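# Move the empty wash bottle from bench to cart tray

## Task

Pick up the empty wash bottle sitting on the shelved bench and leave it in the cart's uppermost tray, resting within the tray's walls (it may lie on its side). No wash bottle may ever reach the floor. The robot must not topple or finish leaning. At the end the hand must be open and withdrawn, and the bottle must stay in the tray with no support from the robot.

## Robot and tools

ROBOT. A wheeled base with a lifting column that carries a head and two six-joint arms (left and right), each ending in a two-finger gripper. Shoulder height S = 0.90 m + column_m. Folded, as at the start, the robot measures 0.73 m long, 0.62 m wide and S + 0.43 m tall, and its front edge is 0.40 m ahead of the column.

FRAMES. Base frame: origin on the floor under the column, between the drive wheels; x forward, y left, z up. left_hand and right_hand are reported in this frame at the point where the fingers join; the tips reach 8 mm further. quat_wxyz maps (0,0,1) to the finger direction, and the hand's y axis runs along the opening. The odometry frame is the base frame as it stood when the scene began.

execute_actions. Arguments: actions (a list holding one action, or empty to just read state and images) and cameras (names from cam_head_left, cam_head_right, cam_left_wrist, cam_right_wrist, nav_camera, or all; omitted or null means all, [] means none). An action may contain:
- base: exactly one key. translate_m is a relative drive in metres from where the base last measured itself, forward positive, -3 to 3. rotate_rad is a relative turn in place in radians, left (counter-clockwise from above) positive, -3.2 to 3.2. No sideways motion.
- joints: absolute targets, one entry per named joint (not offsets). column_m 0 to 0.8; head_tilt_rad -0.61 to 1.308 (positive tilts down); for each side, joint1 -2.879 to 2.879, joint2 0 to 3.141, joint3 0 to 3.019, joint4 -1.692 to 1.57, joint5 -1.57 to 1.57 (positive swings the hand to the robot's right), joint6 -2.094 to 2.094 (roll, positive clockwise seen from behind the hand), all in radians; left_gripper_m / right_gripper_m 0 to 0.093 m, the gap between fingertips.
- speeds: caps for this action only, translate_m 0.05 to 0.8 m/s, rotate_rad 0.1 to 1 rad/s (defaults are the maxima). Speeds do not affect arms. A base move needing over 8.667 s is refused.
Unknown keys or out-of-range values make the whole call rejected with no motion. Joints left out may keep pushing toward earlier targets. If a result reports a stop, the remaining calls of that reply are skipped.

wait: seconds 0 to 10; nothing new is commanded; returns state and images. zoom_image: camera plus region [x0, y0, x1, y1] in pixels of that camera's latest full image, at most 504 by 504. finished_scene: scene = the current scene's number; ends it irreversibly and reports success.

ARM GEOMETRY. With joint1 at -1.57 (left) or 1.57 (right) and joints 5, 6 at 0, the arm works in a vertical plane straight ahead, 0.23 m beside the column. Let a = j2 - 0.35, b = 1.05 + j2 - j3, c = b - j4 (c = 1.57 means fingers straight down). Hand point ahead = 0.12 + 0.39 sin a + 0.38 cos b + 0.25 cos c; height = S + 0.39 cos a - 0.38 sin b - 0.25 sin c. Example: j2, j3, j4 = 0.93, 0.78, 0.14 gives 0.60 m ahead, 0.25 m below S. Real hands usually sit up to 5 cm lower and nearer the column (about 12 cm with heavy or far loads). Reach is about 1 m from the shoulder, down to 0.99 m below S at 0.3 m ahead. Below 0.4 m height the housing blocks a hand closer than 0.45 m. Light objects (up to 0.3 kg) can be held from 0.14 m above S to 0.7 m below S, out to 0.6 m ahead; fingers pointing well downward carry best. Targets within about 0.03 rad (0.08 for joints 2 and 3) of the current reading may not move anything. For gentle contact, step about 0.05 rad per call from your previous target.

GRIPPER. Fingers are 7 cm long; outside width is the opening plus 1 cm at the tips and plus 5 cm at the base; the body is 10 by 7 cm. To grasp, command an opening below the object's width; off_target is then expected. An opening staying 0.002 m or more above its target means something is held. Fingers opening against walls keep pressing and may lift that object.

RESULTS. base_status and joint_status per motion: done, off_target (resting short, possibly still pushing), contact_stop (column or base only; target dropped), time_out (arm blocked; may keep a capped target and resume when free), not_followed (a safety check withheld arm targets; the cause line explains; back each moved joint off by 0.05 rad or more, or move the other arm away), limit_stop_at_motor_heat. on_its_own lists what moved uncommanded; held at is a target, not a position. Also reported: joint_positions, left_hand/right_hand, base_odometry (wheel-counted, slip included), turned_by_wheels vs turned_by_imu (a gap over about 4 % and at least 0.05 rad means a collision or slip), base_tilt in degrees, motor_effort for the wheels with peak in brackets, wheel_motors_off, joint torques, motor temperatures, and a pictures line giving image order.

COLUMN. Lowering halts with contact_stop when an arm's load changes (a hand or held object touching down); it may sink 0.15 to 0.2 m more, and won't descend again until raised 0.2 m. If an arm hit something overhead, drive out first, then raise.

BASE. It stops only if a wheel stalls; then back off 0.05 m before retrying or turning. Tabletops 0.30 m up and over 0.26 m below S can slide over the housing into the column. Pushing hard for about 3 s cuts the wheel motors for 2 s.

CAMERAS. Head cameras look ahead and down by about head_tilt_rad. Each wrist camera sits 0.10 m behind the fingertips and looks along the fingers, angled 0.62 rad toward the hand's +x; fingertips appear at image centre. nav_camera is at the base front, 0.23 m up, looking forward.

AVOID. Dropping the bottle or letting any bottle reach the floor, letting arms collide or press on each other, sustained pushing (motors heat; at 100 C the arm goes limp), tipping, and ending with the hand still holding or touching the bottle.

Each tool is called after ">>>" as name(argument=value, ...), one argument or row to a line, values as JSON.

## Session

>>> execute_actions(
  actions=[],
)

Scene clock: 0.00 s.
Joint torques (N m, as the arm reports them, + toward a larger angle): no reading
Motor temperatures (°C, as the motors report them): left_arm=[27 28 29 29 29 29] | right_arm=[30 29 27 27 27 26]
base_odometry: x=+0.000 y=+0.000 heading=+0.000 (m, m, rad; odometry frame)
turned_by_wheels: +0.000 (rad since the last result)
turned_by_imu: +0.000 (rad since the last result)
base_tilt: forward=+0.2 right=+0.3 (deg)
base_status: not commanded
joint_positions: column_m=+0.551 head_tilt_rad=+0.876 left_joint1_rad=-1.552 left_joint2_rad=+0.913 left_joint3_rad=+0.410 left_joint4_rad=-0.938 left_joint5_rad=+0.043 left_joint6_rad=-0.071 left_gripper_m=+0.094 right_joint1_rad=+1.576 right_joint2_rad=+0.874 right_joint3_rad=+0.434 right_joint4_rad=-0.972 right_joint5_rad=+0.056 right_joint6_rad=+0.046 right_gripper_m=+0.095
joint_status: not commanded
wheel_motors_off: 0
motor_effort: left_wheel=+4 right_wheel=+5 (%)
left_hand: x=+0.1433 y=+0.2210 z=+1.2469 quat_wxyz=(+0.443, +0.049, -0.895, -0.001) (m; base frame)
right_hand: x=+0.1590 y=-0.2339 z=+1.2506 quat_wxyz=(+0.429, -0.006, -0.903, +0.034) (m; base frame)
pictures: cam_head_left, cam_head_right, cam_left_wrist, cam_right_wrist, nav_camera
camera_calibration (this result's frames):
cam_head_left: T_world_to_cam=[[0.0754248, -0.996636, -0.0320459, 0.110881], [-0.717452, -0.0319211, -0.695876, 1.10863], [0.692513, 0.0754777, -0.717446, 0.984644], [0, 0, 0, 1]] pos_world=[0.105147, 0.0715782, 1.48145]
cam_head_right: T_world_to_cam=[[0.0738589, -0.996422, -0.0410897, -0.00103909], [-0.728342, -0.0257514, -0.68473, 1.08763], [0.681221, 0.0805007, -0.727638, 1.00327], [0, 0, 0, 1]] pos_world=[0.108798, -0.053791, 1.4747]
cam_left_wrist: T_world_to_cam=[[0.0863509, -0.995564, -0.0373596, 0.253571], [-0.0347915, -0.0404903, 0.998574, -1.22699], [-0.995657, -0.0849279, -0.0381336, 0.332235], [0, 0, 0, 1]] pos_world=[0.266207, 0.230981, 1.24738]
cam_right_wrist: T_world_to_cam=[[0.0135266, -0.997384, 0.071002, -0.325273], [-0.0576181, 0.070113, 0.995874, -1.21995], [-0.998247, -0.0175618, -0.056519, 0.352496], [0, 0, 0, 1]] pos_world=[0.285987, -0.232698, 1.25794]
Images, in order (width x height): cam_head_left 672x504, cam_head_right 672x504, cam_left_wrist 672x504, cam_right_wrist 672x504, nav_camera 672x504.

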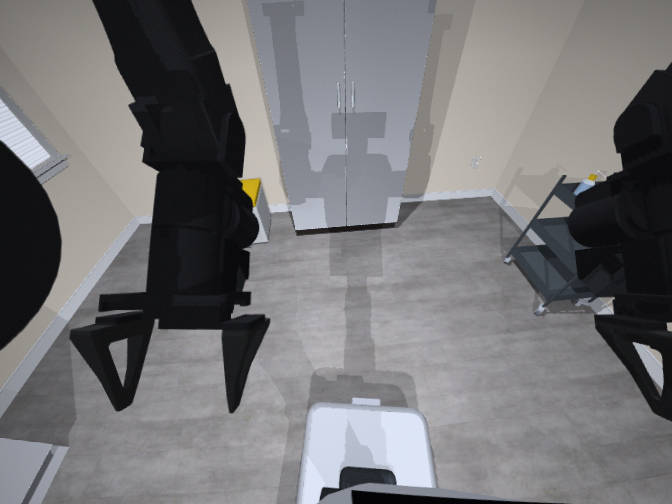

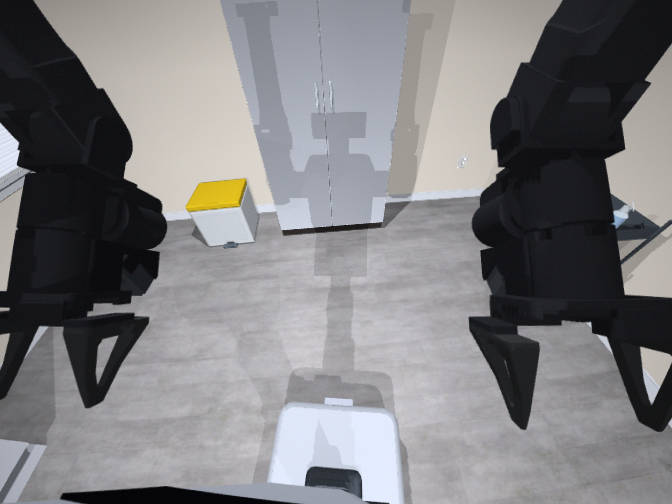

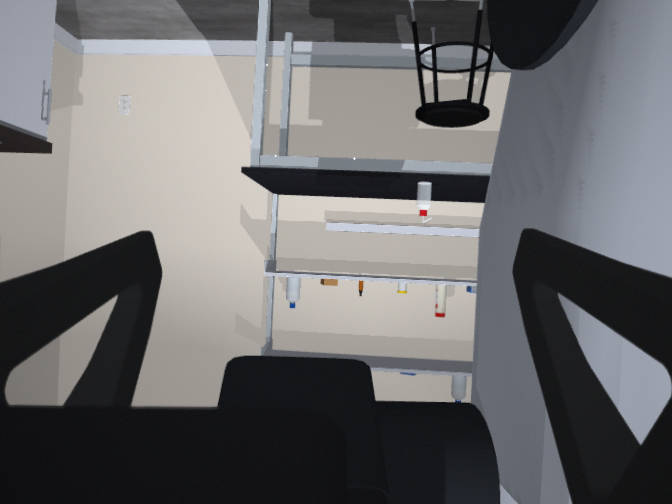

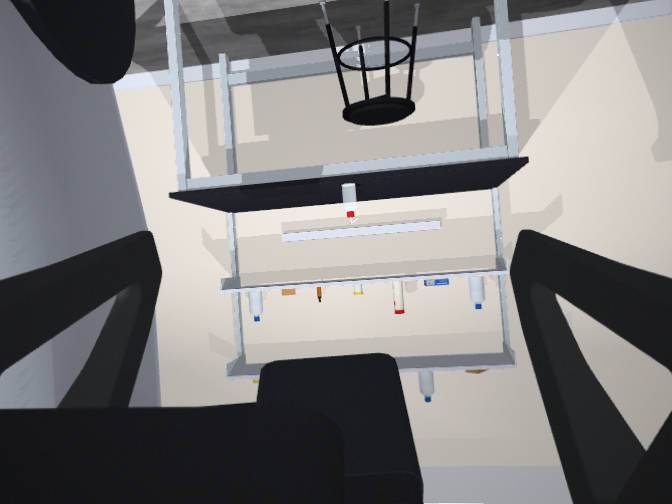

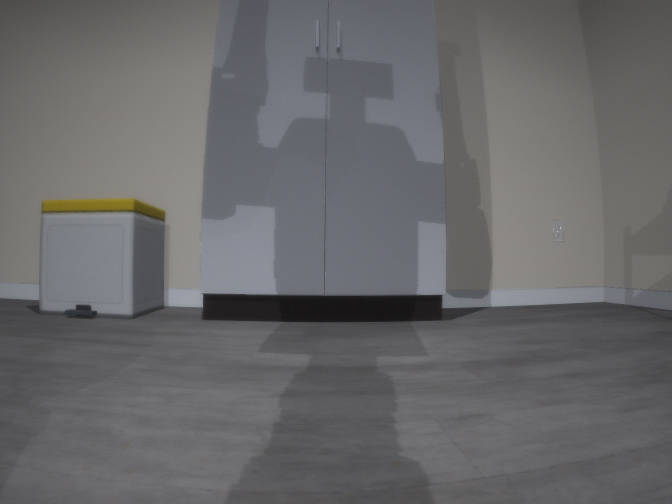

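Turn and set the arm simultaneously after the turn starts... keep separate for clearance: turn first with column.

>>> execute_actions(
  actions=[
    {"base":{"rotate_rad":-3.1},"joints":{"head_tilt_rad":0.5,"column_m":0.23}},
  ],
  cameras=["cam_head_left","cam_head_right"],
)

Scene clock: 6.20 s.
Joint torques (N m, as the arm reports them, + toward a larger angle): left_arm=[-1.27 -7.98 -1.34 -1.41  0.03 -0.02] | right_arm=[-0.35 -5.7  -1.33 -1.26  0.15 -0.1 ]
Motor temperatures (°C, as the motors report them): left_arm=[27 29 29 29 29 29] | right_arm=[30 29 28 27 27 26]
base_odometry: x=+0.000 y=+0.000 heading=-3.099 (m, m, rad; odometry frame)
turned_by_wheels: -3.099 (rad since the last result)
turned_by_imu: -3.089 (rad since the last result)
base_tilt: forward=+0.1 right=+0.3 (deg)
base_status: done
joint_positions: column_m=+0.230 head_tilt_rad=+0.518 left_joint1_rad=-1.552 left_joint2_rad=+0.913 left_joint3_rad=+0.410 left_joint4_rad=-0.938 left_joint5_rad=+0.043 left_joint6_rad=-0.071 left_gripper_m=+0.094 right_joint1_rad=+1.576 right_joint2_rad=+0.874 right_joint3_rad=+0.434 right_joint4_rad=-0.972 right_joint5_rad=+0.056 right_joint6_rad=+0.046 right_gripper_m=+0.095
joint_status: all done
wheel_motors_off: 0
motor_effort: left_wheel=+8(58) right_wheel=-8(56) (%)
left_hand: x=+0.1433 y=+0.2210 z=+0.9256 quat_wxyz=(+0.443, +0.049, -0.895, -0.001) (m; base frame)
right_hand: x=+0.1590 y=-0.2339 z=+0.9293 quat_wxyz=(+0.429, -0.006, -0.903, +0.034) (m; base frame)
pictures: cam_head_left, cam_head_right
camera_calibration (this result's frames):
cam_head_left: T_world_to_cam=[[0.0818715, -0.996636, -0.00359137, 0.0656592], [-0.428197, -0.0319211, -0.903121, 1.12257], [0.899969, 0.0754777, -0.42937, 0.393412], [0, 0, 0, 1]] pos_world=[0.121247, 0.0715782, 1.18297]
cam_head_right: T_world_to_cam=[[0.0835732, -0.996422, -0.0126106, -0.0493604], [-0.442302, -0.0257514, -0.896496, 1.11081], [0.892964, 0.0805007, -0.442872, 0.41257], [0, 0, 0, 1]] pos_world=[0.12703, -0.053791, 1.17793]
Images, in order (width x height): cam_head_left 672x504, cam_head_right 672x504.

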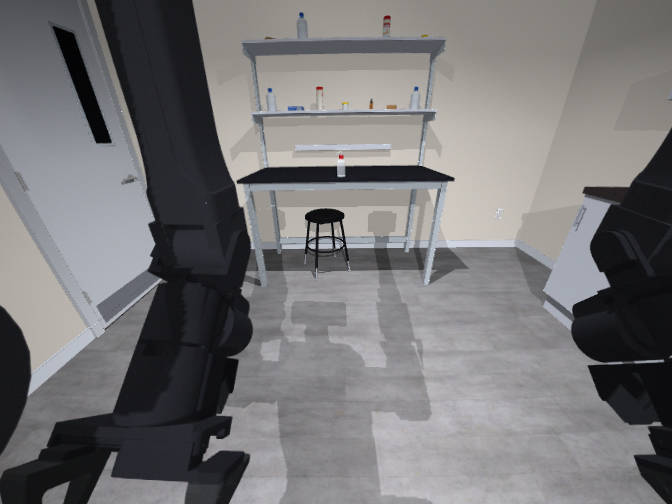

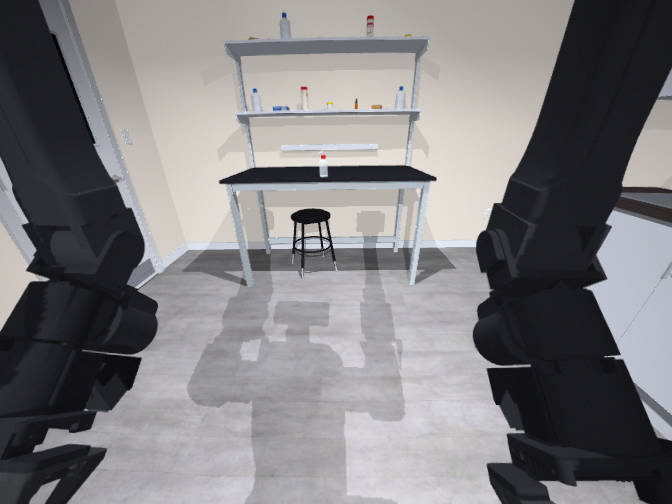

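>>> execute_actions(
  actions=[
    {"base":{"translate_m":0.75},"joints":{"left_joint1_rad":-1.57,"left_joint2_rad":1.05,"left_joint3_rad":0.985,"left_joint4_rad":0.715,"left_joint5_rad":0,"left_joint6_rad":0,"head_tilt_rad":0.4}},
  ],
  cameras=["cam_head_left","cam_head_right"],
)

Scene clock: 13.40 s.
Joint torques (N m, as the arm reports them, + toward a larger angle): left_arm=[ -2.23 -19.6    6.66   3.1   -0.05   0.09] | right_arm=[-0.07 -6.07 -1.31 -1.15  0.15 -0.09]
Motor temperatures (°C, as the motors report them): left_arm=[27 29 30 29 29 29] | right_arm=[30 30 28 27 27 26]
base_odometry: x=-0.749 y=-0.032 heading=-3.099 (m, m, rad; odometry frame)
turned_by_wheels: +0.000 (rad since the last result)
turned_by_imu: -0.001 (rad since the last result)
base_tilt: forward=+0.1 right=+0.4 (deg)
base_status: done
joint_positions: column_m=+0.230 head_tilt_rad=+0.418 left_joint1_rad=-1.560 left_joint2_rad=+1.056 left_joint3_rad=+0.975 left_joint4_rad=+0.700 left_joint5_rad=+0.002 left_joint6_rad=-0.011 left_gripper_m=+0.094 right_joint1_rad=+1.576 right_joint2_rad=+0.874 right_joint3_rad=+0.435 right_joint4_rad=-0.972 right_joint5_rad=+0.056 right_joint6_rad=+0.046 right_gripper_m=+0.095
joint_status: all done
wheel_motors_off: 0
motor_effort: left_wheel=+2(58) right_wheel=+1(58) (%)
left_hand: x=+0.7620 y=+0.2294 z=+0.9769 quat_wxyz=(-0.541, +0.004, -0.841, -0.002) (m; base frame)
right_hand: x=+0.1598 y=-0.2339 z=+0.9290 quat_wxyz=(+0.428, -0.006, -0.903, +0.034) (m; base frame)
pictures: cam_head_left, cam_head_right
camera_calibration (this result's frames):
cam_head_left: T_world_to_cam=[[0.0818221, -0.996636, 0.0045812, 0.0557235], [-0.336113, -0.0319211, -0.94128, 1.16437], [0.938261, 0.0754777, -0.337595, 0.279895], [0, 0, 0, 1]] pos_world=[0.124187, 0.0715782, 1.19023]
cam_head_right: T_world_to_cam=[[0.0844137, -0.996422, -0.00422366, -0.0596013], [-0.350808, -0.0257514, -0.936093, 1.15439], [0.932635, 0.0805007, -0.351727, 0.29975], [0, 0, 0, 1]] pos_world=[0.130443, -0.053791, 1.18579]
Images, in order (width x height): cam_head_left 672x504, cam_head_right 672x504.

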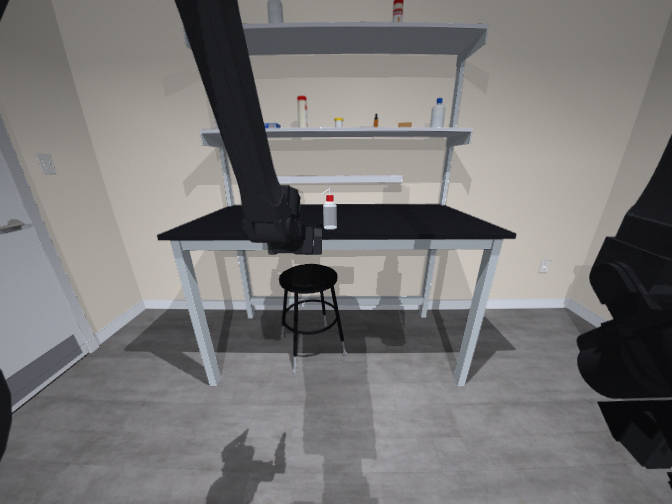

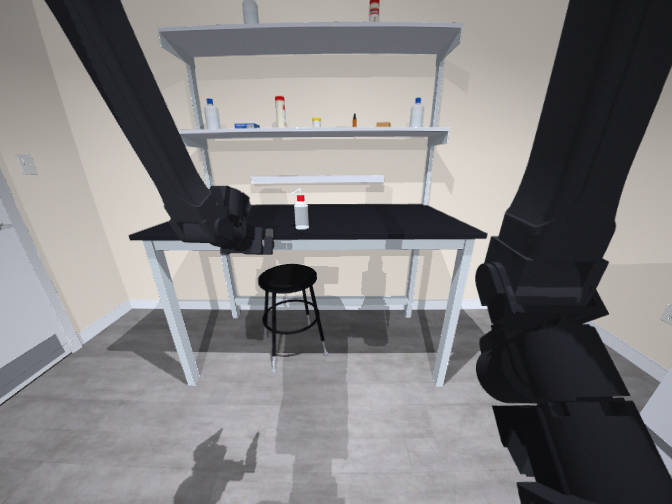

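>>> execute_actions(
  actions=[
    {"base":{"rotate_rad":-0.03}},
  ],
  cameras=[],
)

>>> execute_actions(
  actions=[
    {"base":{"translate_m":0.3}},
  ],
  cameras=["cam_head_right","cam_left_wrist"],
)

Scene clock: 18.57 s.
Joint torques (N m, as the arm reports them, + toward a larger angle): left_arm=[ -1.83 -19.84   6.62   3.08  -0.01   0.08] | right_arm=[-0.05 -5.98 -1.42 -1.15  0.15 -0.12]
Motor temperatures (°C, as the motors report them): left_arm=[27 29 30 29 29 29] | right_arm=[30 30 28 27 27 26]
base_odometry: x=-0.749 y=-0.032 heading=-3.127 (m, m, rad; odometry frame)
turned_by_wheels: -0.027 (rad since the last result)
turned_by_imu: -0.026 (rad since the last result)
base_tilt: forward=+0.2 right=+0.3 (deg)
base_status: done
joint_positions: column_m=+0.230 head_tilt_rad=+0.418 left_joint1_rad=-1.563 left_joint2_rad=+1.056 left_joint3_rad=+0.975 left_joint4_rad=+0.700 left_joint5_rad=+0.001 left_joint6_rad=-0.011 left_gripper_m=+0.094 right_joint1_rad=+1.576 right_joint2_rad=+0.874 right_joint3_rad=+0.435 right_joint4_rad=-0.972 right_joint5_rad=+0.056 right_joint6_rad=+0.046 right_gripper_m=+0.095
joint_status: not commanded
wheel_motors_off: 0
motor_effort: left_wheel=+3(53) right_wheel=-1(56) (%)
left_hand: x=+0.7620 y=+0.2282 z=+0.9768 quat_wxyz=(-0.541, +0.004, -0.841, -0.001) (m; base frame)
right_hand: x=+0.1598 y=-0.2339 z=+0.9290 quat_wxyz=(+0.428, -0.006, -0.903, +0.034) (m; base frame)
pictures: none
No camera images: the call's "cameras" was empty. Leave "cameras" out to get every camera's image.

Scene clock: 20.63 s.
Joint torques (N m, as the arm reports them, + toward a larger angle): left_arm=[ -1.93 -19.57   6.61   3.11   0.     0.09] | right_arm=[-0.08 -6.56 -1.45 -1.05  0.14 -0.07]
Motor temperatures (°C, as the motors report them): left_arm=[27 30 30 29 29 29] | right_arm=[30 30 28 27 27 26]
base_odometry: x=-1.049 y=-0.036 heading=-3.128 (m, m, rad; odometry frame)
turned_by_wheels: -0.001 (rad since the last result)
turned_by_imu: -0.001 (rad since the last result)
base_tilt: forward=+0.2 right=+0.3 (deg)
base_status: done
joint_positions: column_m=+0.230 head_tilt_rad=+0.418 left_joint1_rad=-1.563 left_joint2_rad=+1.056 left_joint3_rad=+0.975 left_joint4_rad=+0.700 left_joint5_rad=+0.001 left_joint6_rad=-0.011 left_gripper_m=+0.094 right_joint1_rad=+1.576 right_joint2_rad=+0.874 right_joint3_rad=+0.436 right_joint4_rad=-0.972 right_joint5_rad=+0.056 right_joint6_rad=+0.046 right_gripper_m=+0.095
joint_status: not commanded
wheel_motors_off: 0
motor_effort: left_wheel=-1(41) right_wheel=+1(55) (%)
left_hand: x=+0.7622 y=+0.2282 z=+0.9770 quat_wxyz=(-0.541, +0.004, -0.841, -0.001) (m; base frame)
right_hand: x=+0.1602 y=-0.2339 z=+0.9289 quat_wxyz=(+0.428, -0.006, -0.903, +0.034) (m; base frame)
pictures: cam_head_right, cam_left_wrist
camera_calibration (this result's frames):
cam_head_right: T_world_to_cam=[[0.0844142, -0.996422, -0.00421354, -0.0596136], [-0.350696, -0.0257514, -0.936135, 1.15443], [0.932677, 0.0805007, -0.351615, 0.299612], [0, 0, 0, 1]] pos_world=[0.130447, -0.053791, 1.1858]
cam_left_wrist: T_world_to_cam=[[0.000456464, -1, -0.000886891, 0.228043], [-0.864222, 0.0000517186, -0.503111, 1.15449], [0.503111, 0.000996122, -0.864221, 0.58384], [0, 0, 0, 1]] pos_world=[0.703897, 0.227402, 1.08561]
Images, in order (width x height): cam_head_right 672x504, cam_left_wrist 672x504.

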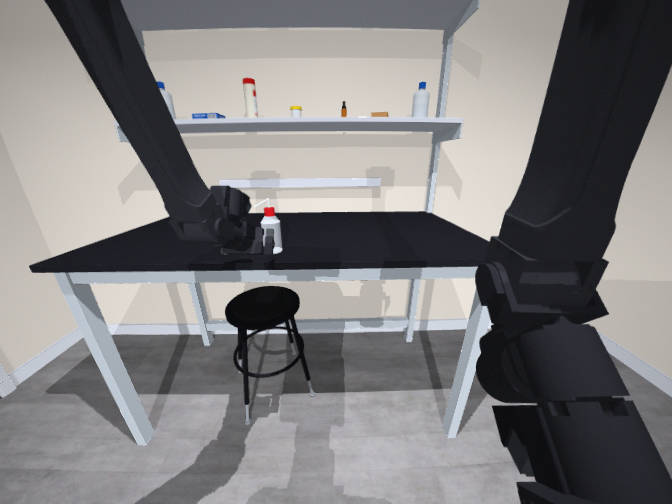

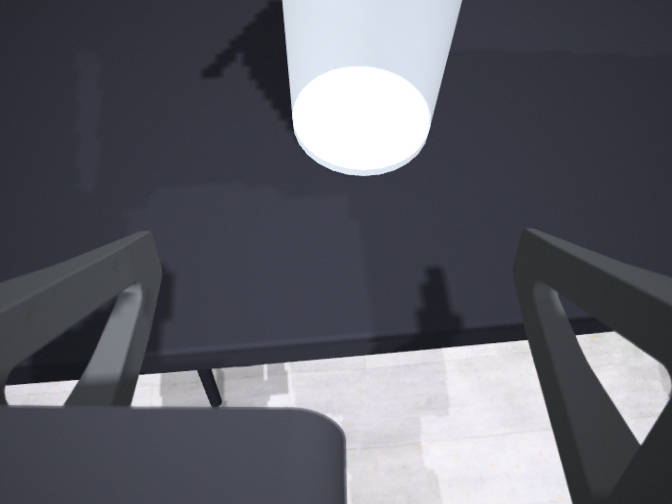

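>>> execute_actions(
  actions=[
    {"base":{"rotate_rad":-0.016},"speeds":{"rotate_rad":0.1}},
  ],
  cameras=[],
)

>>> execute_actions(
  actions=[
    {"base":{"translate_m":0.11},"speeds":{"translate_m":0.15}},
  ],
  cameras=["cam_left_wrist"],
)

Scene clock: 25.10 s.
Joint torques (N m, as the arm reports them, + toward a larger angle): left_arm=[ -1.8  -19.22   6.52   3.11   0.01   0.09] | right_arm=[ 0.34 -6.44 -1.36 -1.05  0.12 -0.13]
Motor temperatures (°C, as the motors report them): left_arm=[27 30 30 29 29 29] | right_arm=[30 30 28 27 27 26]
base_odometry: x=-1.049 y=-0.036 heading=-3.141 (m, m, rad; odometry frame)
turned_by_wheels: -0.013 (rad since the last result)
turned_by_imu: -0.012 (rad since the last result)
base_tilt: forward=+0.2 right=+0.3 (deg)
base_status: done
joint_positions: column_m=+0.230 head_tilt_rad=+0.418 left_joint1_rad=-1.563 left_joint2_rad=+1.056 left_joint3_rad=+0.975 left_joint4_rad=+0.700 left_joint5_rad=+0.000 left_joint6_rad=-0.011 left_gripper_m=+0.094 right_joint1_rad=+1.576 right_joint2_rad=+0.874 right_joint3_rad=+0.436 right_joint4_rad=-0.972 right_joint5_rad=+0.056 right_joint6_rad=+0.046 right_gripper_m=+0.095
joint_status: not commanded
wheel_motors_off: 0
motor_effort: left_wheel=+1(50) right_wheel=+1(49) (%)
left_hand: x=+0.7622 y=+0.2281 z=+0.9770 quat_wxyz=(-0.541, +0.004, -0.841, -0.001) (m; base frame)
right_hand: x=+0.1602 y=-0.2339 z=+0.9289 quat_wxyz=(+0.428, -0.006, -0.903, +0.034) (m; base frame)
pictures: none
No camera images: the call's "cameras" was empty. Leave "cameras" out to get every camera's image.

Scene clock: 26.77 s.
Joint torques (N m, as the arm reports them, + toward a larger angle): left_arm=[ -1.87 -19.81   6.4    3.13   0.01   0.09] | right_arm=[ 0.06 -6.1  -1.3  -1.24  0.18 -0.12]
Motor temperatures (°C, as the motors report them): left_arm=[27 30 30 29 29 29] | right_arm=[30 30 28 27 27 26]
base_odometry: x=-1.160 y=-0.036 heading=+3.141 (m, m, rad; odometry frame)
turned_by_wheels: -0.001 (rad since the last result)
turned_by_imu: -0.001 (rad since the last result)
base_tilt: forward=+0.2 right=+0.3 (deg)
base_status: done
joint_positions: column_m=+0.230 head_tilt_rad=+0.418 left_joint1_rad=-1.563 left_joint2_rad=+1.056 left_joint3_rad=+0.975 left_joint4_rad=+0.700 left_joint5_rad=+0.000 left_joint6_rad=-0.011 left_gripper_m=+0.094 right_joint1_rad=+1.576 right_joint2_rad=+0.874 right_joint3_rad=+0.433 right_joint4_rad=-0.972 right_joint5_rad=+0.056 right_joint6_rad=+0.046 right_gripper_m=+0.095
joint_status: not commanded
wheel_motors_off: 0
motor_effort: left_wheel=-1(41) right_wheel=+1(52) (%)
left_hand: x=+0.7622 y=+0.2281 z=+0.9770 quat_wxyz=(-0.541, +0.004, -0.841, -0.001) (m; base frame)
right_hand: x=+0.1586 y=-0.2339 z=+0.9294 quat_wxyz=(+0.429, -0.006, -0.903, +0.034) (m; base frame)
pictures: cam_left_wrist
camera_calibration (this result's frames):
cam_left_wrist: T_world_to_cam=[[0.000612855, -1, -0.000714709, 0.22764], [-0.864221, -0.000170063, -0.503112, 1.15454], [0.503112, 0.000926001, -0.864221, 0.583854], [0, 0, 0, 1]] pos_world=[0.703897, 0.227296, 1.08561]
Images, in order (width x height): cam_left_wrist 672x504.

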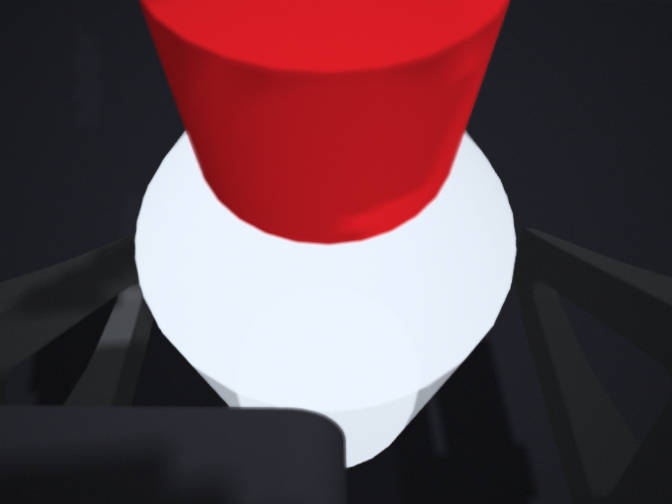

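>>> execute_actions(
  actions=[
    {"base":{"translate_m":0.015},"speeds":{"translate_m":0.05}},
  ],
  cameras=[],
)

>>> execute_actions(
  actions=[
    {"joints":{"left_gripper_m":0.04}},
  ],
  cameras=["cam_left_wrist"],
)

>>> execute_actions(
  actions=[
    {"joints":{"column_m":0.4}},
  ],
  cameras=["cam_left_wrist"],
)

Scene clock: 30.87 s.
Joint torques (N m, as the arm reports them, + toward a larger angle): left_arm=[ -1.86 -19.48   6.39   3.08   0.     0.1 ] | right_arm=[ 0.39 -6.85 -1.16 -1.3   0.11 -0.13]
Motor temperatures (°C, as the motors report them): left_arm=[27 30 30 29 29 29] | right_arm=[30 30 28 27 27 26]
base_odometry: x=-1.175 y=-0.036 heading=+3.140 (m, m, rad; odometry frame)
turned_by_wheels: -0.001 (rad since the last result)
turned_by_imu: +0.001 (rad since the last result)
base_tilt: forward=+0.1 right=+0.3 (deg)
base_status: done
joint_positions: column_m=+0.230 head_tilt_rad=+0.418 left_joint1_rad=-1.563 left_joint2_rad=+1.056 left_joint3_rad=+0.975 left_joint4_rad=+0.700 left_joint5_rad=+0.000 left_joint6_rad=-0.011 left_gripper_m=+0.094 right_joint1_rad=+1.576 right_joint2_rad=+0.874 right_joint3_rad=+0.433 right_joint4_rad=-0.972 right_joint5_rad=+0.056 right_joint6_rad=+0.046 right_gripper_m=+0.095
joint_status: not commanded
wheel_motors_off: 0
motor_effort: left_wheel=-1(28) right_wheel=+0(35) (%)
left_hand: x=+0.7622 y=+0.2281 z=+0.9770 quat_wxyz=(-0.541, +0.004, -0.841, -0.001) (m; base frame)
right_hand: x=+0.1584 y=-0.2339 z=+0.9294 quat_wxyz=(+0.429, -0.006, -0.902, +0.034) (m; base frame)
pictures: none
No camera images: the call's "cameras" was empty. Leave "cameras" out to get every camera's image.

Scene clock: 31.47 s.
Joint torques (N m, as the arm reports them, + toward a larger angle): left_arm=[ -1.85 -19.63   6.51   3.1    0.02   0.08] | right_arm=[ 0.11 -5.49 -1.35 -1.22  0.15 -0.13]
Motor temperatures (°C, as the motors report them): left_arm=[27 30 30 29 29 29] | right_arm=[30 30 28 27 27 26]
base_odometry: x=-1.175 y=-0.036 heading=+3.140 (m, m, rad; odometry frame)
turned_by_wheels: +0.000 (rad since the last result)
turned_by_imu: +0.000 (rad since the last result)
base_tilt: forward=+0.1 right=+0.3 (deg)
base_status: not commanded
joint_positions: column_m=+0.230 head_tilt_rad=+0.418 left_joint1_rad=-1.563 left_joint2_rad=+1.056 left_joint3_rad=+0.975 left_joint4_rad=+0.700 left_joint5_rad=+0.000 left_joint6_rad=-0.011 left_gripper_m=+0.053 right_joint1_rad=+1.576 right_joint2_rad=+0.874 right_joint3_rad=+0.433 right_joint4_rad=-0.972 right_joint5_rad=+0.056 right_joint6_rad=+0.046 right_gripper_m=+0.095
joint_status: left_gripper_m off_target (ended at +0.053, target +0.040)
wheel_motors_off: 0
motor_effort: left_wheel=+1(0) right_wheel=+1(1) (%)
left_hand: x=+0.7622 y=+0.2281 z=+0.9770 quat_wxyz=(-0.541, +0.004, -0.841, -0.001) (m; base frame)
right_hand: x=+0.1584 y=-0.2339 z=+0.9294 quat_wxyz=(+0.429, -0.006, -0.902, +0.034) (m; base frame)
pictures: cam_left_wrist
camera_calibration (this result's frames):
cam_left_wrist: T_world_to_cam=[[0.000454677, -0.999999, -0.00106184, 0.2281], [-0.864222, 0.000141281, -0.50311, 1.15447], [0.50311, 0.00114642, -0.864221, 0.583806], [0, 0, 0, 1]] pos_world=[0.703897, 0.227267, 1.08561]
Images, in order (width x height): cam_left_wrist 672x504.

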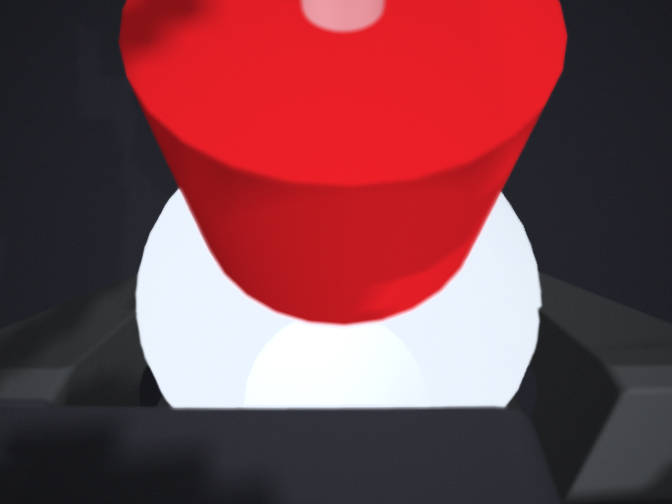

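Scene clock: 34.27 s.
Joint torques (N m, as the arm reports them, + toward a larger angle): left_arm=[ -1.86 -19.21   6.71   3.14   0.01   0.08] | right_arm=[-0.26 -6.12 -1.49 -1.31  0.17 -0.07]
Motor temperatures (°C, as the motors report them): left_arm=[27 30 30 29 29 29] | right_arm=[30 30 28 27 27 26]
base_odometry: x=-1.175 y=-0.036 heading=+3.140 (m, m, rad; odometry frame)
turned_by_wheels: +0.000 (rad since the last result)
turned_by_imu: +0.001 (rad since the last result)
base_tilt: forward=+0.1 right=+0.3 (deg)
base_status: not commanded
joint_positions: column_m=+0.400 head_tilt_rad=+0.418 left_joint1_rad=-1.563 left_joint2_rad=+1.056 left_joint3_rad=+0.975 left_joint4_rad=+0.700 left_joint5_rad=+0.000 left_joint6_rad=-0.011 left_gripper_m=+0.053 right_joint1_rad=+1.576 right_joint2_rad=+0.874 right_joint3_rad=+0.433 right_joint4_rad=-0.972 right_joint5_rad=+0.056 right_joint6_rad=+0.046 right_gripper_m=+0.095
joint_status: all done
wheel_motors_off: 0
motor_effort: left_wheel=-1(1) right_wheel=-1(1) (%)
left_hand: x=+0.7622 y=+0.2281 z=+1.1469 quat_wxyz=(-0.541, +0.004, -0.841, -0.001) (m; base frame)
right_hand: x=+0.1584 y=-0.2339 z=+1.0993 quat_wxyz=(+0.429, -0.006, -0.902, +0.034) (m; base frame)
pictures: cam_left_wrist
camera_calibration (this result's frames):
cam_left_wrist: T_world_to_cam=[[0.000454677, -0.999999, -0.00106184, 0.22828], [-0.864222, 0.000141281, -0.50311, 1.23993], [0.50311, 0.00114642, -0.864221, 0.730603], [0, 0, 0, 1]] pos_world=[0.703897, 0.227267, 1.25547]
Images, in order (width x height): cam_left_wrist 672x504.

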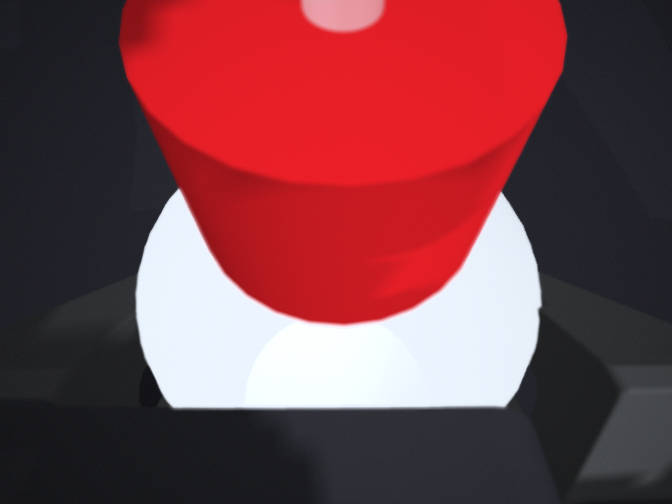

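>>> execute_actions(
  actions=[
    {"base":{"translate_m":-0.7}},
  ],
  cameras=[],
)

>>> execute_actions(
  actions=[
    {"base":{"rotate_rad":2.45},"joints":{"head_tilt_rad":0.6},"speeds":{"rotate_rad":0.7}},
  ],
  cameras=["cam_head_left","cam_head_right"],
)

Scene clock: 39.63 s.
Joint torques (N m, as the arm reports them, + toward a larger angle): left_arm=[ -1.92 -19.22   6.48   3.1    0.02   0.09] | right_arm=[-0.3  -6.04 -1.32 -1.11  0.15 -0.1 ]
Motor temperatures (°C, as the motors report them): left_arm=[27 30 31 29 29 29] | right_arm=[30 30 28 27 27 26]
base_odometry: x=-0.474 y=-0.037 heading=+3.139 (m, m, rad; odometry frame)
turned_by_wheels: -0.001 (rad since the last result)
turned_by_imu: +0.003 (rad since the last result)
base_tilt: forward=+0.1 right=+0.3 (deg)
base_status: done
joint_positions: column_m=+0.400 head_tilt_rad=+0.418 left_joint1_rad=-1.563 left_joint2_rad=+1.056 left_joint3_rad=+0.975 left_joint4_rad=+0.700 left_joint5_rad=+0.000 left_joint6_rad=-0.011 left_gripper_m=+0.053 right_joint1_rad=+1.576 right_joint2_rad=+0.874 right_joint3_rad=+0.431 right_joint4_rad=-0.972 right_joint5_rad=+0.056 right_joint6_rad=+0.046 right_gripper_m=+0.095
joint_status: not commanded
wheel_motors_off: 0
motor_effort: left_wheel=-4(55) right_wheel=+1(71) (%)
left_hand: x=+0.7622 y=+0.2281 z=+1.1469 quat_wxyz=(-0.541, +0.004, -0.841, -0.001) (m; base frame)
right_hand: x=+0.1576 y=-0.2339 z=+1.0995 quat_wxyz=(+0.430, -0.006, -0.902, +0.034) (m; base frame)
pictures: none
No camera images: the call's "cameras" was empty. Leave "cameras" out to get every camera's image.

Scene clock: 44.33 s.
Joint torques (N m, as the arm reports them, + toward a larger angle): left_arm=[ -1.91 -18.93   6.64   3.19   0.02   0.09] | right_arm=[ 0.12 -6.62 -1.11 -1.14  0.12 -0.08]
Motor temperatures (°C, as the motors report them): left_arm=[27 31 31 29 29 29] | right_arm=[30 30 28 27 27 26]
base_odometry: x=-0.474 y=-0.037 heading=-0.695 (m, m, rad; odometry frame)
turned_by_wheels: +2.449 (rad since the last result)
turned_by_imu: +2.445 (rad since the last result)
base_tilt: forward=+0.1 right=+0.3 (deg)
base_status: done
joint_positions: column_m=+0.400 head_tilt_rad=+0.603 left_joint1_rad=-1.564 left_joint2_rad=+1.056 left_joint3_rad=+0.975 left_joint4_rad=+0.700 left_joint5_rad=+0.000 left_joint6_rad=-0.011 left_gripper_m=+0.053 right_joint1_rad=+1.576 right_joint2_rad=+0.874 right_joint3_rad=+0.431 right_joint4_rad=-0.972 right_joint5_rad=+0.056 right_joint6_rad=+0.046 right_gripper_m=+0.095
joint_status: all done
wheel_motors_off: 0
motor_effort: left_wheel=-5(44) right_wheel=+4(64) (%)
left_hand: x=+0.7622 y=+0.2278 z=+1.1469 quat_wxyz=(-0.541, +0.004, -0.841, -0.001) (m; base frame)
right_hand: x=+0.1576 y=-0.2339 z=+1.0995 quat_wxyz=(+0.430, -0.006, -0.902, +0.034) (m; base frame)
pictures: cam_head_left, cam_head_right
camera_calibration (this result's frames):
cam_head_left: T_world_to_cam=[[0.0812698, -0.996636, -0.0105387, 0.0759277], [-0.503426, -0.0319211, -0.863448, 1.22475], [0.860208, 0.0754777, -0.504327, 0.572216], [0, 0, 0, 1]] pos_world=[0.118178, 0.0715782, 1.3469]
cam_head_right: T_world_to_cam=[[0.0821985, -0.996422, -0.0196699, -0.0373661], [-0.516917, -0.0257514, -0.855648, 1.21021], [0.85208, 0.0805007, -0.517184, 0.59283], [0, 0, 0, 1]] pos_world=[0.123511, -0.053791, 1.34138]
Images, in order (width x height): cam_head_left 672x504, cam_head_right 672x504.

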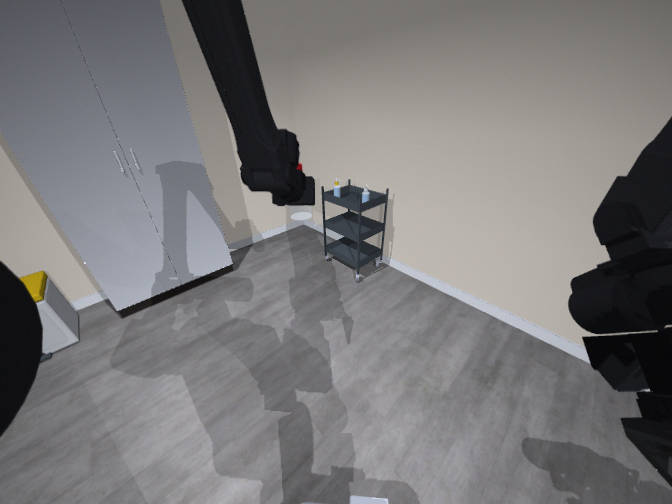

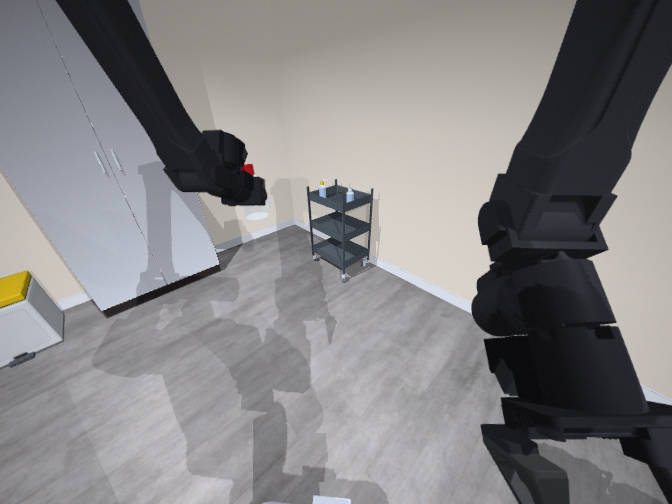

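>>> execute_actions(
  actions=[
    {"base":{"translate_m":0.89},"joints":{"head_tilt_rad":0.7}},
  ],
  cameras=["cam_head_left"],
)

>>> zoom_image(
  camera="cam_head_left",
  region=[260,150,460,360],
)

Scene clock: 50.13 s.
Joint torques (N m, as the arm reports them, + toward a larger angle): left_arm=[ -1.83 -19.49   6.47   3.09   0.02   0.09] | right_arm=[-0.5  -6.15 -1.54 -1.25  0.13 -0.11]
Motor temperatures (°C, as the motors report them): left_arm=[27 31 31 29 29 29] | right_arm=[30 30 28 27 27 26]
base_odometry: x=+0.209 y=-0.607 heading=-0.695 (m, m, rad; odometry frame)
turned_by_wheels: +0.000 (rad since the last result)
turned_by_imu: +0.000 (rad since the last result)
base_tilt: forward=+0.2 right=+0.2 (deg)
base_status: done
joint_positions: column_m=+0.400 head_tilt_rad=+0.703 left_joint1_rad=-1.564 left_joint2_rad=+1.056 left_joint3_rad=+0.976 left_joint4_rad=+0.700 left_joint5_rad=+0.000 left_joint6_rad=-0.011 left_gripper_m=+0.053 right_joint1_rad=+1.576 right_joint2_rad=+0.874 right_joint3_rad=+0.435 right_joint4_rad=-0.972 right_joint5_rad=+0.056 right_joint6_rad=+0.046 right_gripper_m=+0.095
joint_status: all done
wheel_motors_off: 0
motor_effort: left_wheel=+2(61) right_wheel=+0(61) (%)
left_hand: x=+0.7626 y=+0.2278 z=+1.1471 quat_wxyz=(-0.541, +0.004, -0.841, -0.001) (m; base frame)
right_hand: x=+0.1598 y=-0.2339 z=+1.0989 quat_wxyz=(+0.428, -0.006, -0.903, +0.034) (m; base frame)
pictures: cam_head_left
camera_calibration (this result's frames):
cam_head_left: T_world_to_cam=[[0.0798153, -0.996636, -0.0185837, 0.08715], [-0.586952, -0.0319211, -0.808992, 1.15346], [0.805678, 0.0754777, -0.587525, 0.690248], [0, 0, 0, 1]] pos_world=[0.113952, 0.0715782, 1.3403]
Images, in order (width x height): cam_head_left 672x504.

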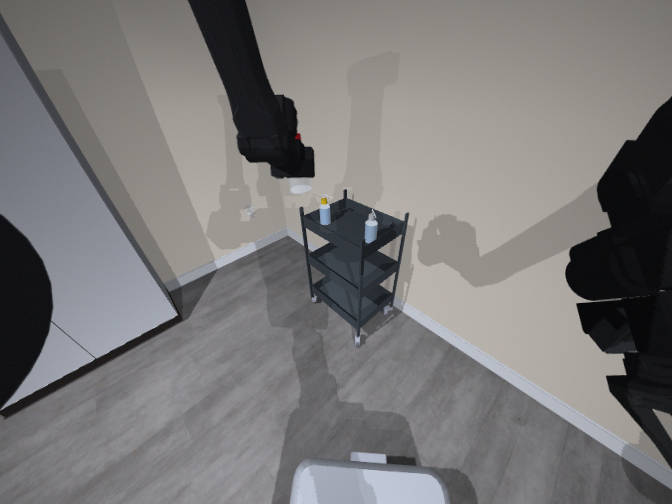

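Region (260, 150, 460, 360) of cam_head_left's 672x504 image, scaled by 2.400, with more detail than that image has; it fills the left 480 columns of this view, and the rest is white.

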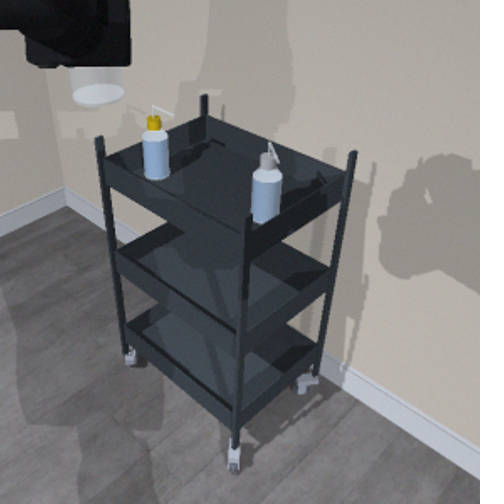

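>>> execute_actions(
  actions=[
    {"base":{"rotate_rad":-0.095}},
  ],
  cameras=[],
)

>>> execute_actions(
  actions=[
    {"base":{"translate_m":0.49},"joints":{"column_m":0.25,"head_tilt_rad":0.8},"speeds":{"translate_m":0.35}},
  ],
  cameras=["cam_head_left","cam_head_right"],
)

Scene clock: 58.60 s.
Joint torques (N m, as the arm reports them, + toward a larger angle): left_arm=[ -1.71 -19.62   6.43   3.08   0.01   0.09] | right_arm=[-0.07 -5.91 -1.46 -1.06  0.09 -0.13]
Motor temperatures (°C, as the motors report them): left_arm=[27 31 31 29 29 29] | right_arm=[30 30 28 27 27 26]
base_odometry: x=+0.209 y=-0.607 heading=-0.788 (m, m, rad; odometry frame)
turned_by_wheels: -0.093 (rad since the last result)
turned_by_imu: -0.091 (rad since the last result)
base_tilt: forward=+0.1 right=+0.2 (deg)
base_status: done
joint_positions: column_m=+0.400 head_tilt_rad=+0.703 left_joint1_rad=-1.565 left_joint2_rad=+1.056 left_joint3_rad=+0.976 left_joint4_rad=+0.700 left_joint5_rad=+0.000 left_joint6_rad=-0.011 left_gripper_m=+0.053 right_joint1_rad=+1.576 right_joint2_rad=+0.874 right_joint3_rad=+0.435 right_joint4_rad=-0.972 right_joint5_rad=+0.056 right_joint6_rad=+0.046 right_gripper_m=+0.095
joint_status: not commanded
wheel_motors_off: 0
motor_effort: left_wheel=+1(41) right_wheel=-2(56) (%)
left_hand: x=+0.7626 y=+0.2274 z=+1.1471 quat_wxyz=(-0.541, +0.004, -0.841, +0.000) (m; base frame)
right_hand: x=+0.1598 y=-0.2339 z=+1.0989 quat_wxyz=(+0.428, -0.006, -0.903, +0.034) (m; base frame)
pictures: none
No camera images: the call's "cameras" was empty. Leave "cameras" out to get every camera's image.

Scene clock: 61.33 s.
Joint torques (N m, as the arm reports them, + toward a larger angle): left_arm=[ -1.76 -19.56   6.43   3.09   0.02   0.08] | right_arm=[-0.11 -7.   -1.38 -1.14  0.12 -0.1 ]
Motor temperatures (°C, as the motors report them): left_arm=[27 31 31 29 29 29] | right_arm=[30 30 28 27 27 26]
base_odometry: x=+0.555 y=-0.955 heading=-0.788 (m, m, rad; odometry frame)
turned_by_wheels: -0.001 (rad since the last result)
turned_by_imu: -0.001 (rad since the last result)
base_tilt: forward=+0.2 right=+0.2 (deg)
base_status: done
joint_positions: column_m=+0.250 head_tilt_rad=+0.802 left_joint1_rad=-1.565 left_joint2_rad=+1.056 left_joint3_rad=+0.976 left_joint4_rad=+0.700 left_joint5_rad=+0.000 left_joint6_rad=-0.011 left_gripper_m=+0.053 right_joint1_rad=+1.576 right_joint2_rad=+0.874 right_joint3_rad=+0.434 right_joint4_rad=-0.972 right_joint5_rad=+0.056 right_joint6_rad=+0.046 right_gripper_m=+0.095
joint_status: all done
wheel_motors_off: 0
motor_effort: left_wheel=-1(36) right_wheel=+2(63) (%)
left_hand: x=+0.7626 y=+0.2274 z=+0.9973 quat_wxyz=(-0.541, +0.004, -0.841, +0.000) (m; base frame)
right_hand: x=+0.1590 y=-0.2339 z=+0.9492 quat_wxyz=(+0.429, -0.006, -0.903, +0.034) (m; base frame)
pictures: cam_head_left, cam_head_right
camera_calibration (this result's frames):
cam_head_left: T_world_to_cam=[[0.0775815, -0.996636, -0.0264, 0.0941374], [-0.664215, -0.0319211, -0.74686, 0.959272], [0.743505, 0.0754777, -0.664457, 0.700386], [0, 0, 0, 1]] pos_world=[0.109119, 0.0715782, 1.1843]
cam_head_right: T_world_to_cam=[[0.0766864, -0.996422, -0.0355346, -0.0204296], [-0.675897, -0.0257514, -0.736546, 0.942701], [0.732995, 0.0805007, -0.675454, 0.716892], [0, 0, 0, 1]] pos_world=[0.113257, -0.053791, 1.17784]
Images, in order (width x height): cam_head_left 672x504, cam_head_right 672x504.

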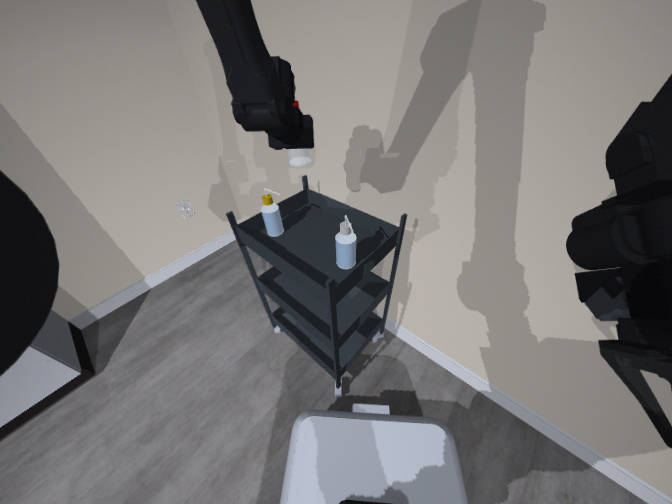

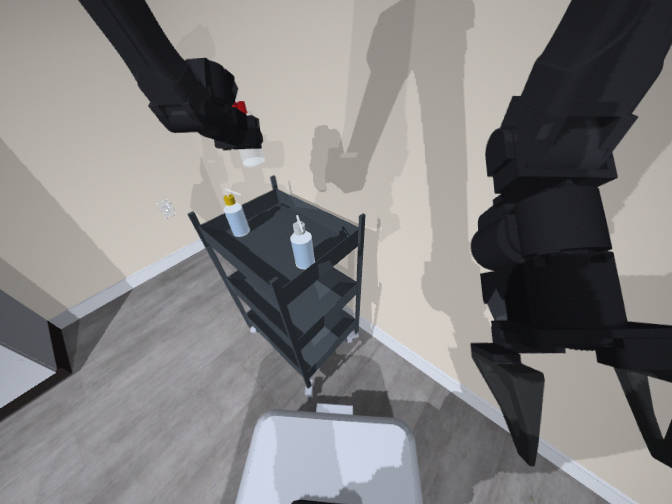

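>>> execute_actions(
  actions=[
    {"joints":{"column_m":0.06}},
  ],
  cameras=["cam_head_left"],
)

>>> zoom_image(
  camera="cam_head_left",
  region=[200,70,440,230],
)

Scene clock: 69.87 s.
Joint torques (N m, as the arm reports them, + toward a larger angle): left_arm=[ -1.76 -19.37   6.28   3.09   0.01   0.08] | right_arm=[-0.23 -6.42 -1.22 -1.14  0.15 -0.12]
Motor temperatures (°C, as the motors report them): left_arm=[27 31 31 29 29 29] | right_arm=[30 30 28 27 27 26]
base_odometry: x=+0.555 y=-0.955 heading=-0.788 (m, m, rad; odometry frame)
turned_by_wheels: +0.000 (rad since the last result)
turned_by_imu: +0.002 (rad since the last result)
base_tilt: forward=+0.1 right=+0.3 (deg)
base_status: not commanded
joint_positions: column_m=+0.060 head_tilt_rad=+0.802 left_joint1_rad=-1.565 left_joint2_rad=+1.056 left_joint3_rad=+0.976 left_joint4_rad=+0.700 left_joint5_rad=+0.000 left_joint6_rad=-0.011 left_gripper_m=+0.053 right_joint1_rad=+1.576 right_joint2_rad=+0.874 right_joint3_rad=+0.434 right_joint4_rad=-0.972 right_joint5_rad=+0.056 right_joint6_rad=+0.046 right_gripper_m=+0.095
joint_status: all done
wheel_motors_off: 0
motor_effort: left_wheel=-3(3) right_wheel=+4(2) (%)
left_hand: x=+0.7626 y=+0.2274 z=+0.8073 quat_wxyz=(-0.541, +0.004, -0.841, +0.000) (m; base frame)
right_hand: x=+0.1590 y=-0.2339 z=+0.7593 quat_wxyz=(+0.429, -0.006, -0.903, +0.034) (m; base frame)
pictures: cam_head_left
camera_calibration (this result's frames):
cam_head_left: T_world_to_cam=[[0.0775815, -0.996636, -0.0264, 0.0891221], [-0.664215, -0.0319211, -0.74686, 0.817388], [0.743505, 0.0754777, -0.664457, 0.574157], [0, 0, 0, 1]] pos_world=[0.109119, 0.0715782, 0.99433]
Images, in order (width x height): cam_head_left 672x504.

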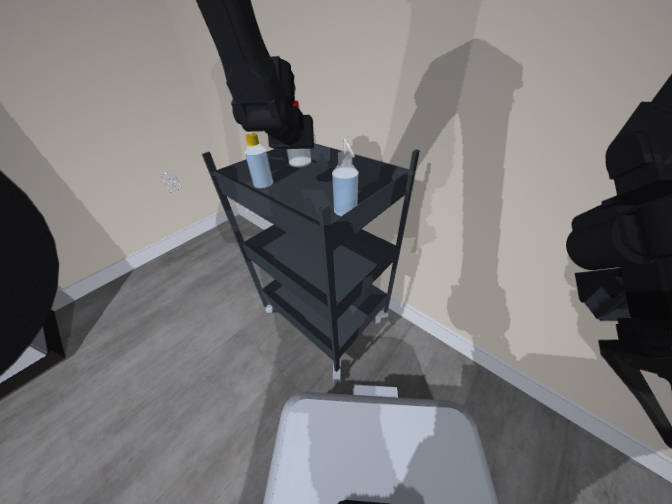

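Region (200, 70, 440, 230) of cam_head_left's 672x504 image, scaled by 2.100, with more detail than that image has.

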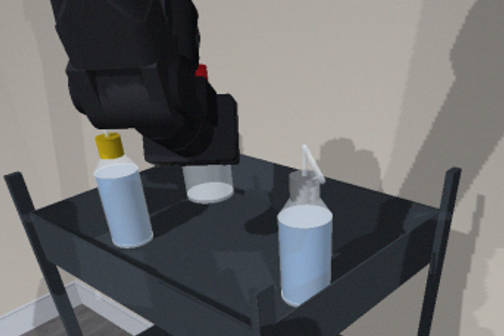

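>>> execute_actions(
  actions=[
    {"joints":{"column_m":0.01}},
  ],
  cameras=["cam_head_left"],
)

>>> zoom_image(
  camera="cam_head_left",
  region=[200,70,440,230],
)

Scene clock: 74.00 s.
Joint torques (N m, as the arm reports them, + toward a larger angle): left_arm=[ -1.66 -19.8    6.49   3.03   0.01   0.09] | right_arm=[-0.18 -6.37 -1.24 -1.17  0.17 -0.09]
Motor temperatures (°C, as the motors report them): left_arm=[27 31 31 29 29 29] | right_arm=[30 30 28 27 27 26]
base_odometry: x=+0.555 y=-0.955 heading=-0.788 (m, m, rad; odometry frame)
turned_by_wheels: +0.000 (rad since the last result)
turned_by_imu: +0.001 (rad since the last result)
base_tilt: forward=+0.2 right=+0.3 (deg)
base_status: not commanded
joint_positions: column_m=+0.010 head_tilt_rad=+0.802 left_joint1_rad=-1.565 left_joint2_rad=+1.056 left_joint3_rad=+0.976 left_joint4_rad=+0.700 left_joint5_rad=+0.000 left_joint6_rad=-0.011 left_gripper_m=+0.053 right_joint1_rad=+1.576 right_joint2_rad=+0.874 right_joint3_rad=+0.434 right_joint4_rad=-0.972 right_joint5_rad=+0.056 right_joint6_rad=+0.046 right_gripper_m=+0.095
joint_status: all done
wheel_motors_off: 0
motor_effort: left_wheel=-3(3) right_wheel=+2(2) (%)
left_hand: x=+0.7626 y=+0.2274 z=+0.7573 quat_wxyz=(-0.541, +0.004, -0.841, +0.000) (m; base frame)
right_hand: x=+0.1590 y=-0.2339 z=+0.7093 quat_wxyz=(+0.429, -0.006, -0.903, +0.034) (m; base frame)
pictures: cam_head_left
camera_calibration (this result's frames):
cam_head_left: T_world_to_cam=[[0.0775815, -0.996636, -0.0264, 0.087802], [-0.664215, -0.0319211, -0.74686, 0.780043], [0.743505, 0.0754777, -0.664457, 0.540932], [0, 0, 0, 1]] pos_world=[0.109119, 0.0715782, 0.944327]
Images, in order (width x height): cam_head_left 672x504.

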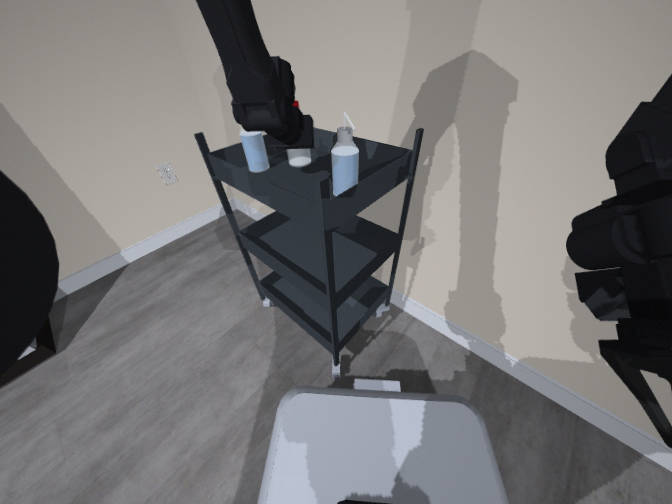

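Region (200, 70, 440, 230) of cam_head_left's 672x504 image, scaled by 2.100, with more detail than that image has.

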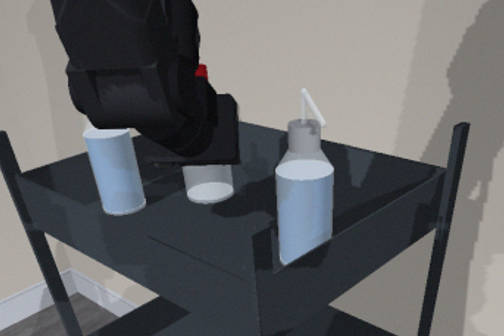

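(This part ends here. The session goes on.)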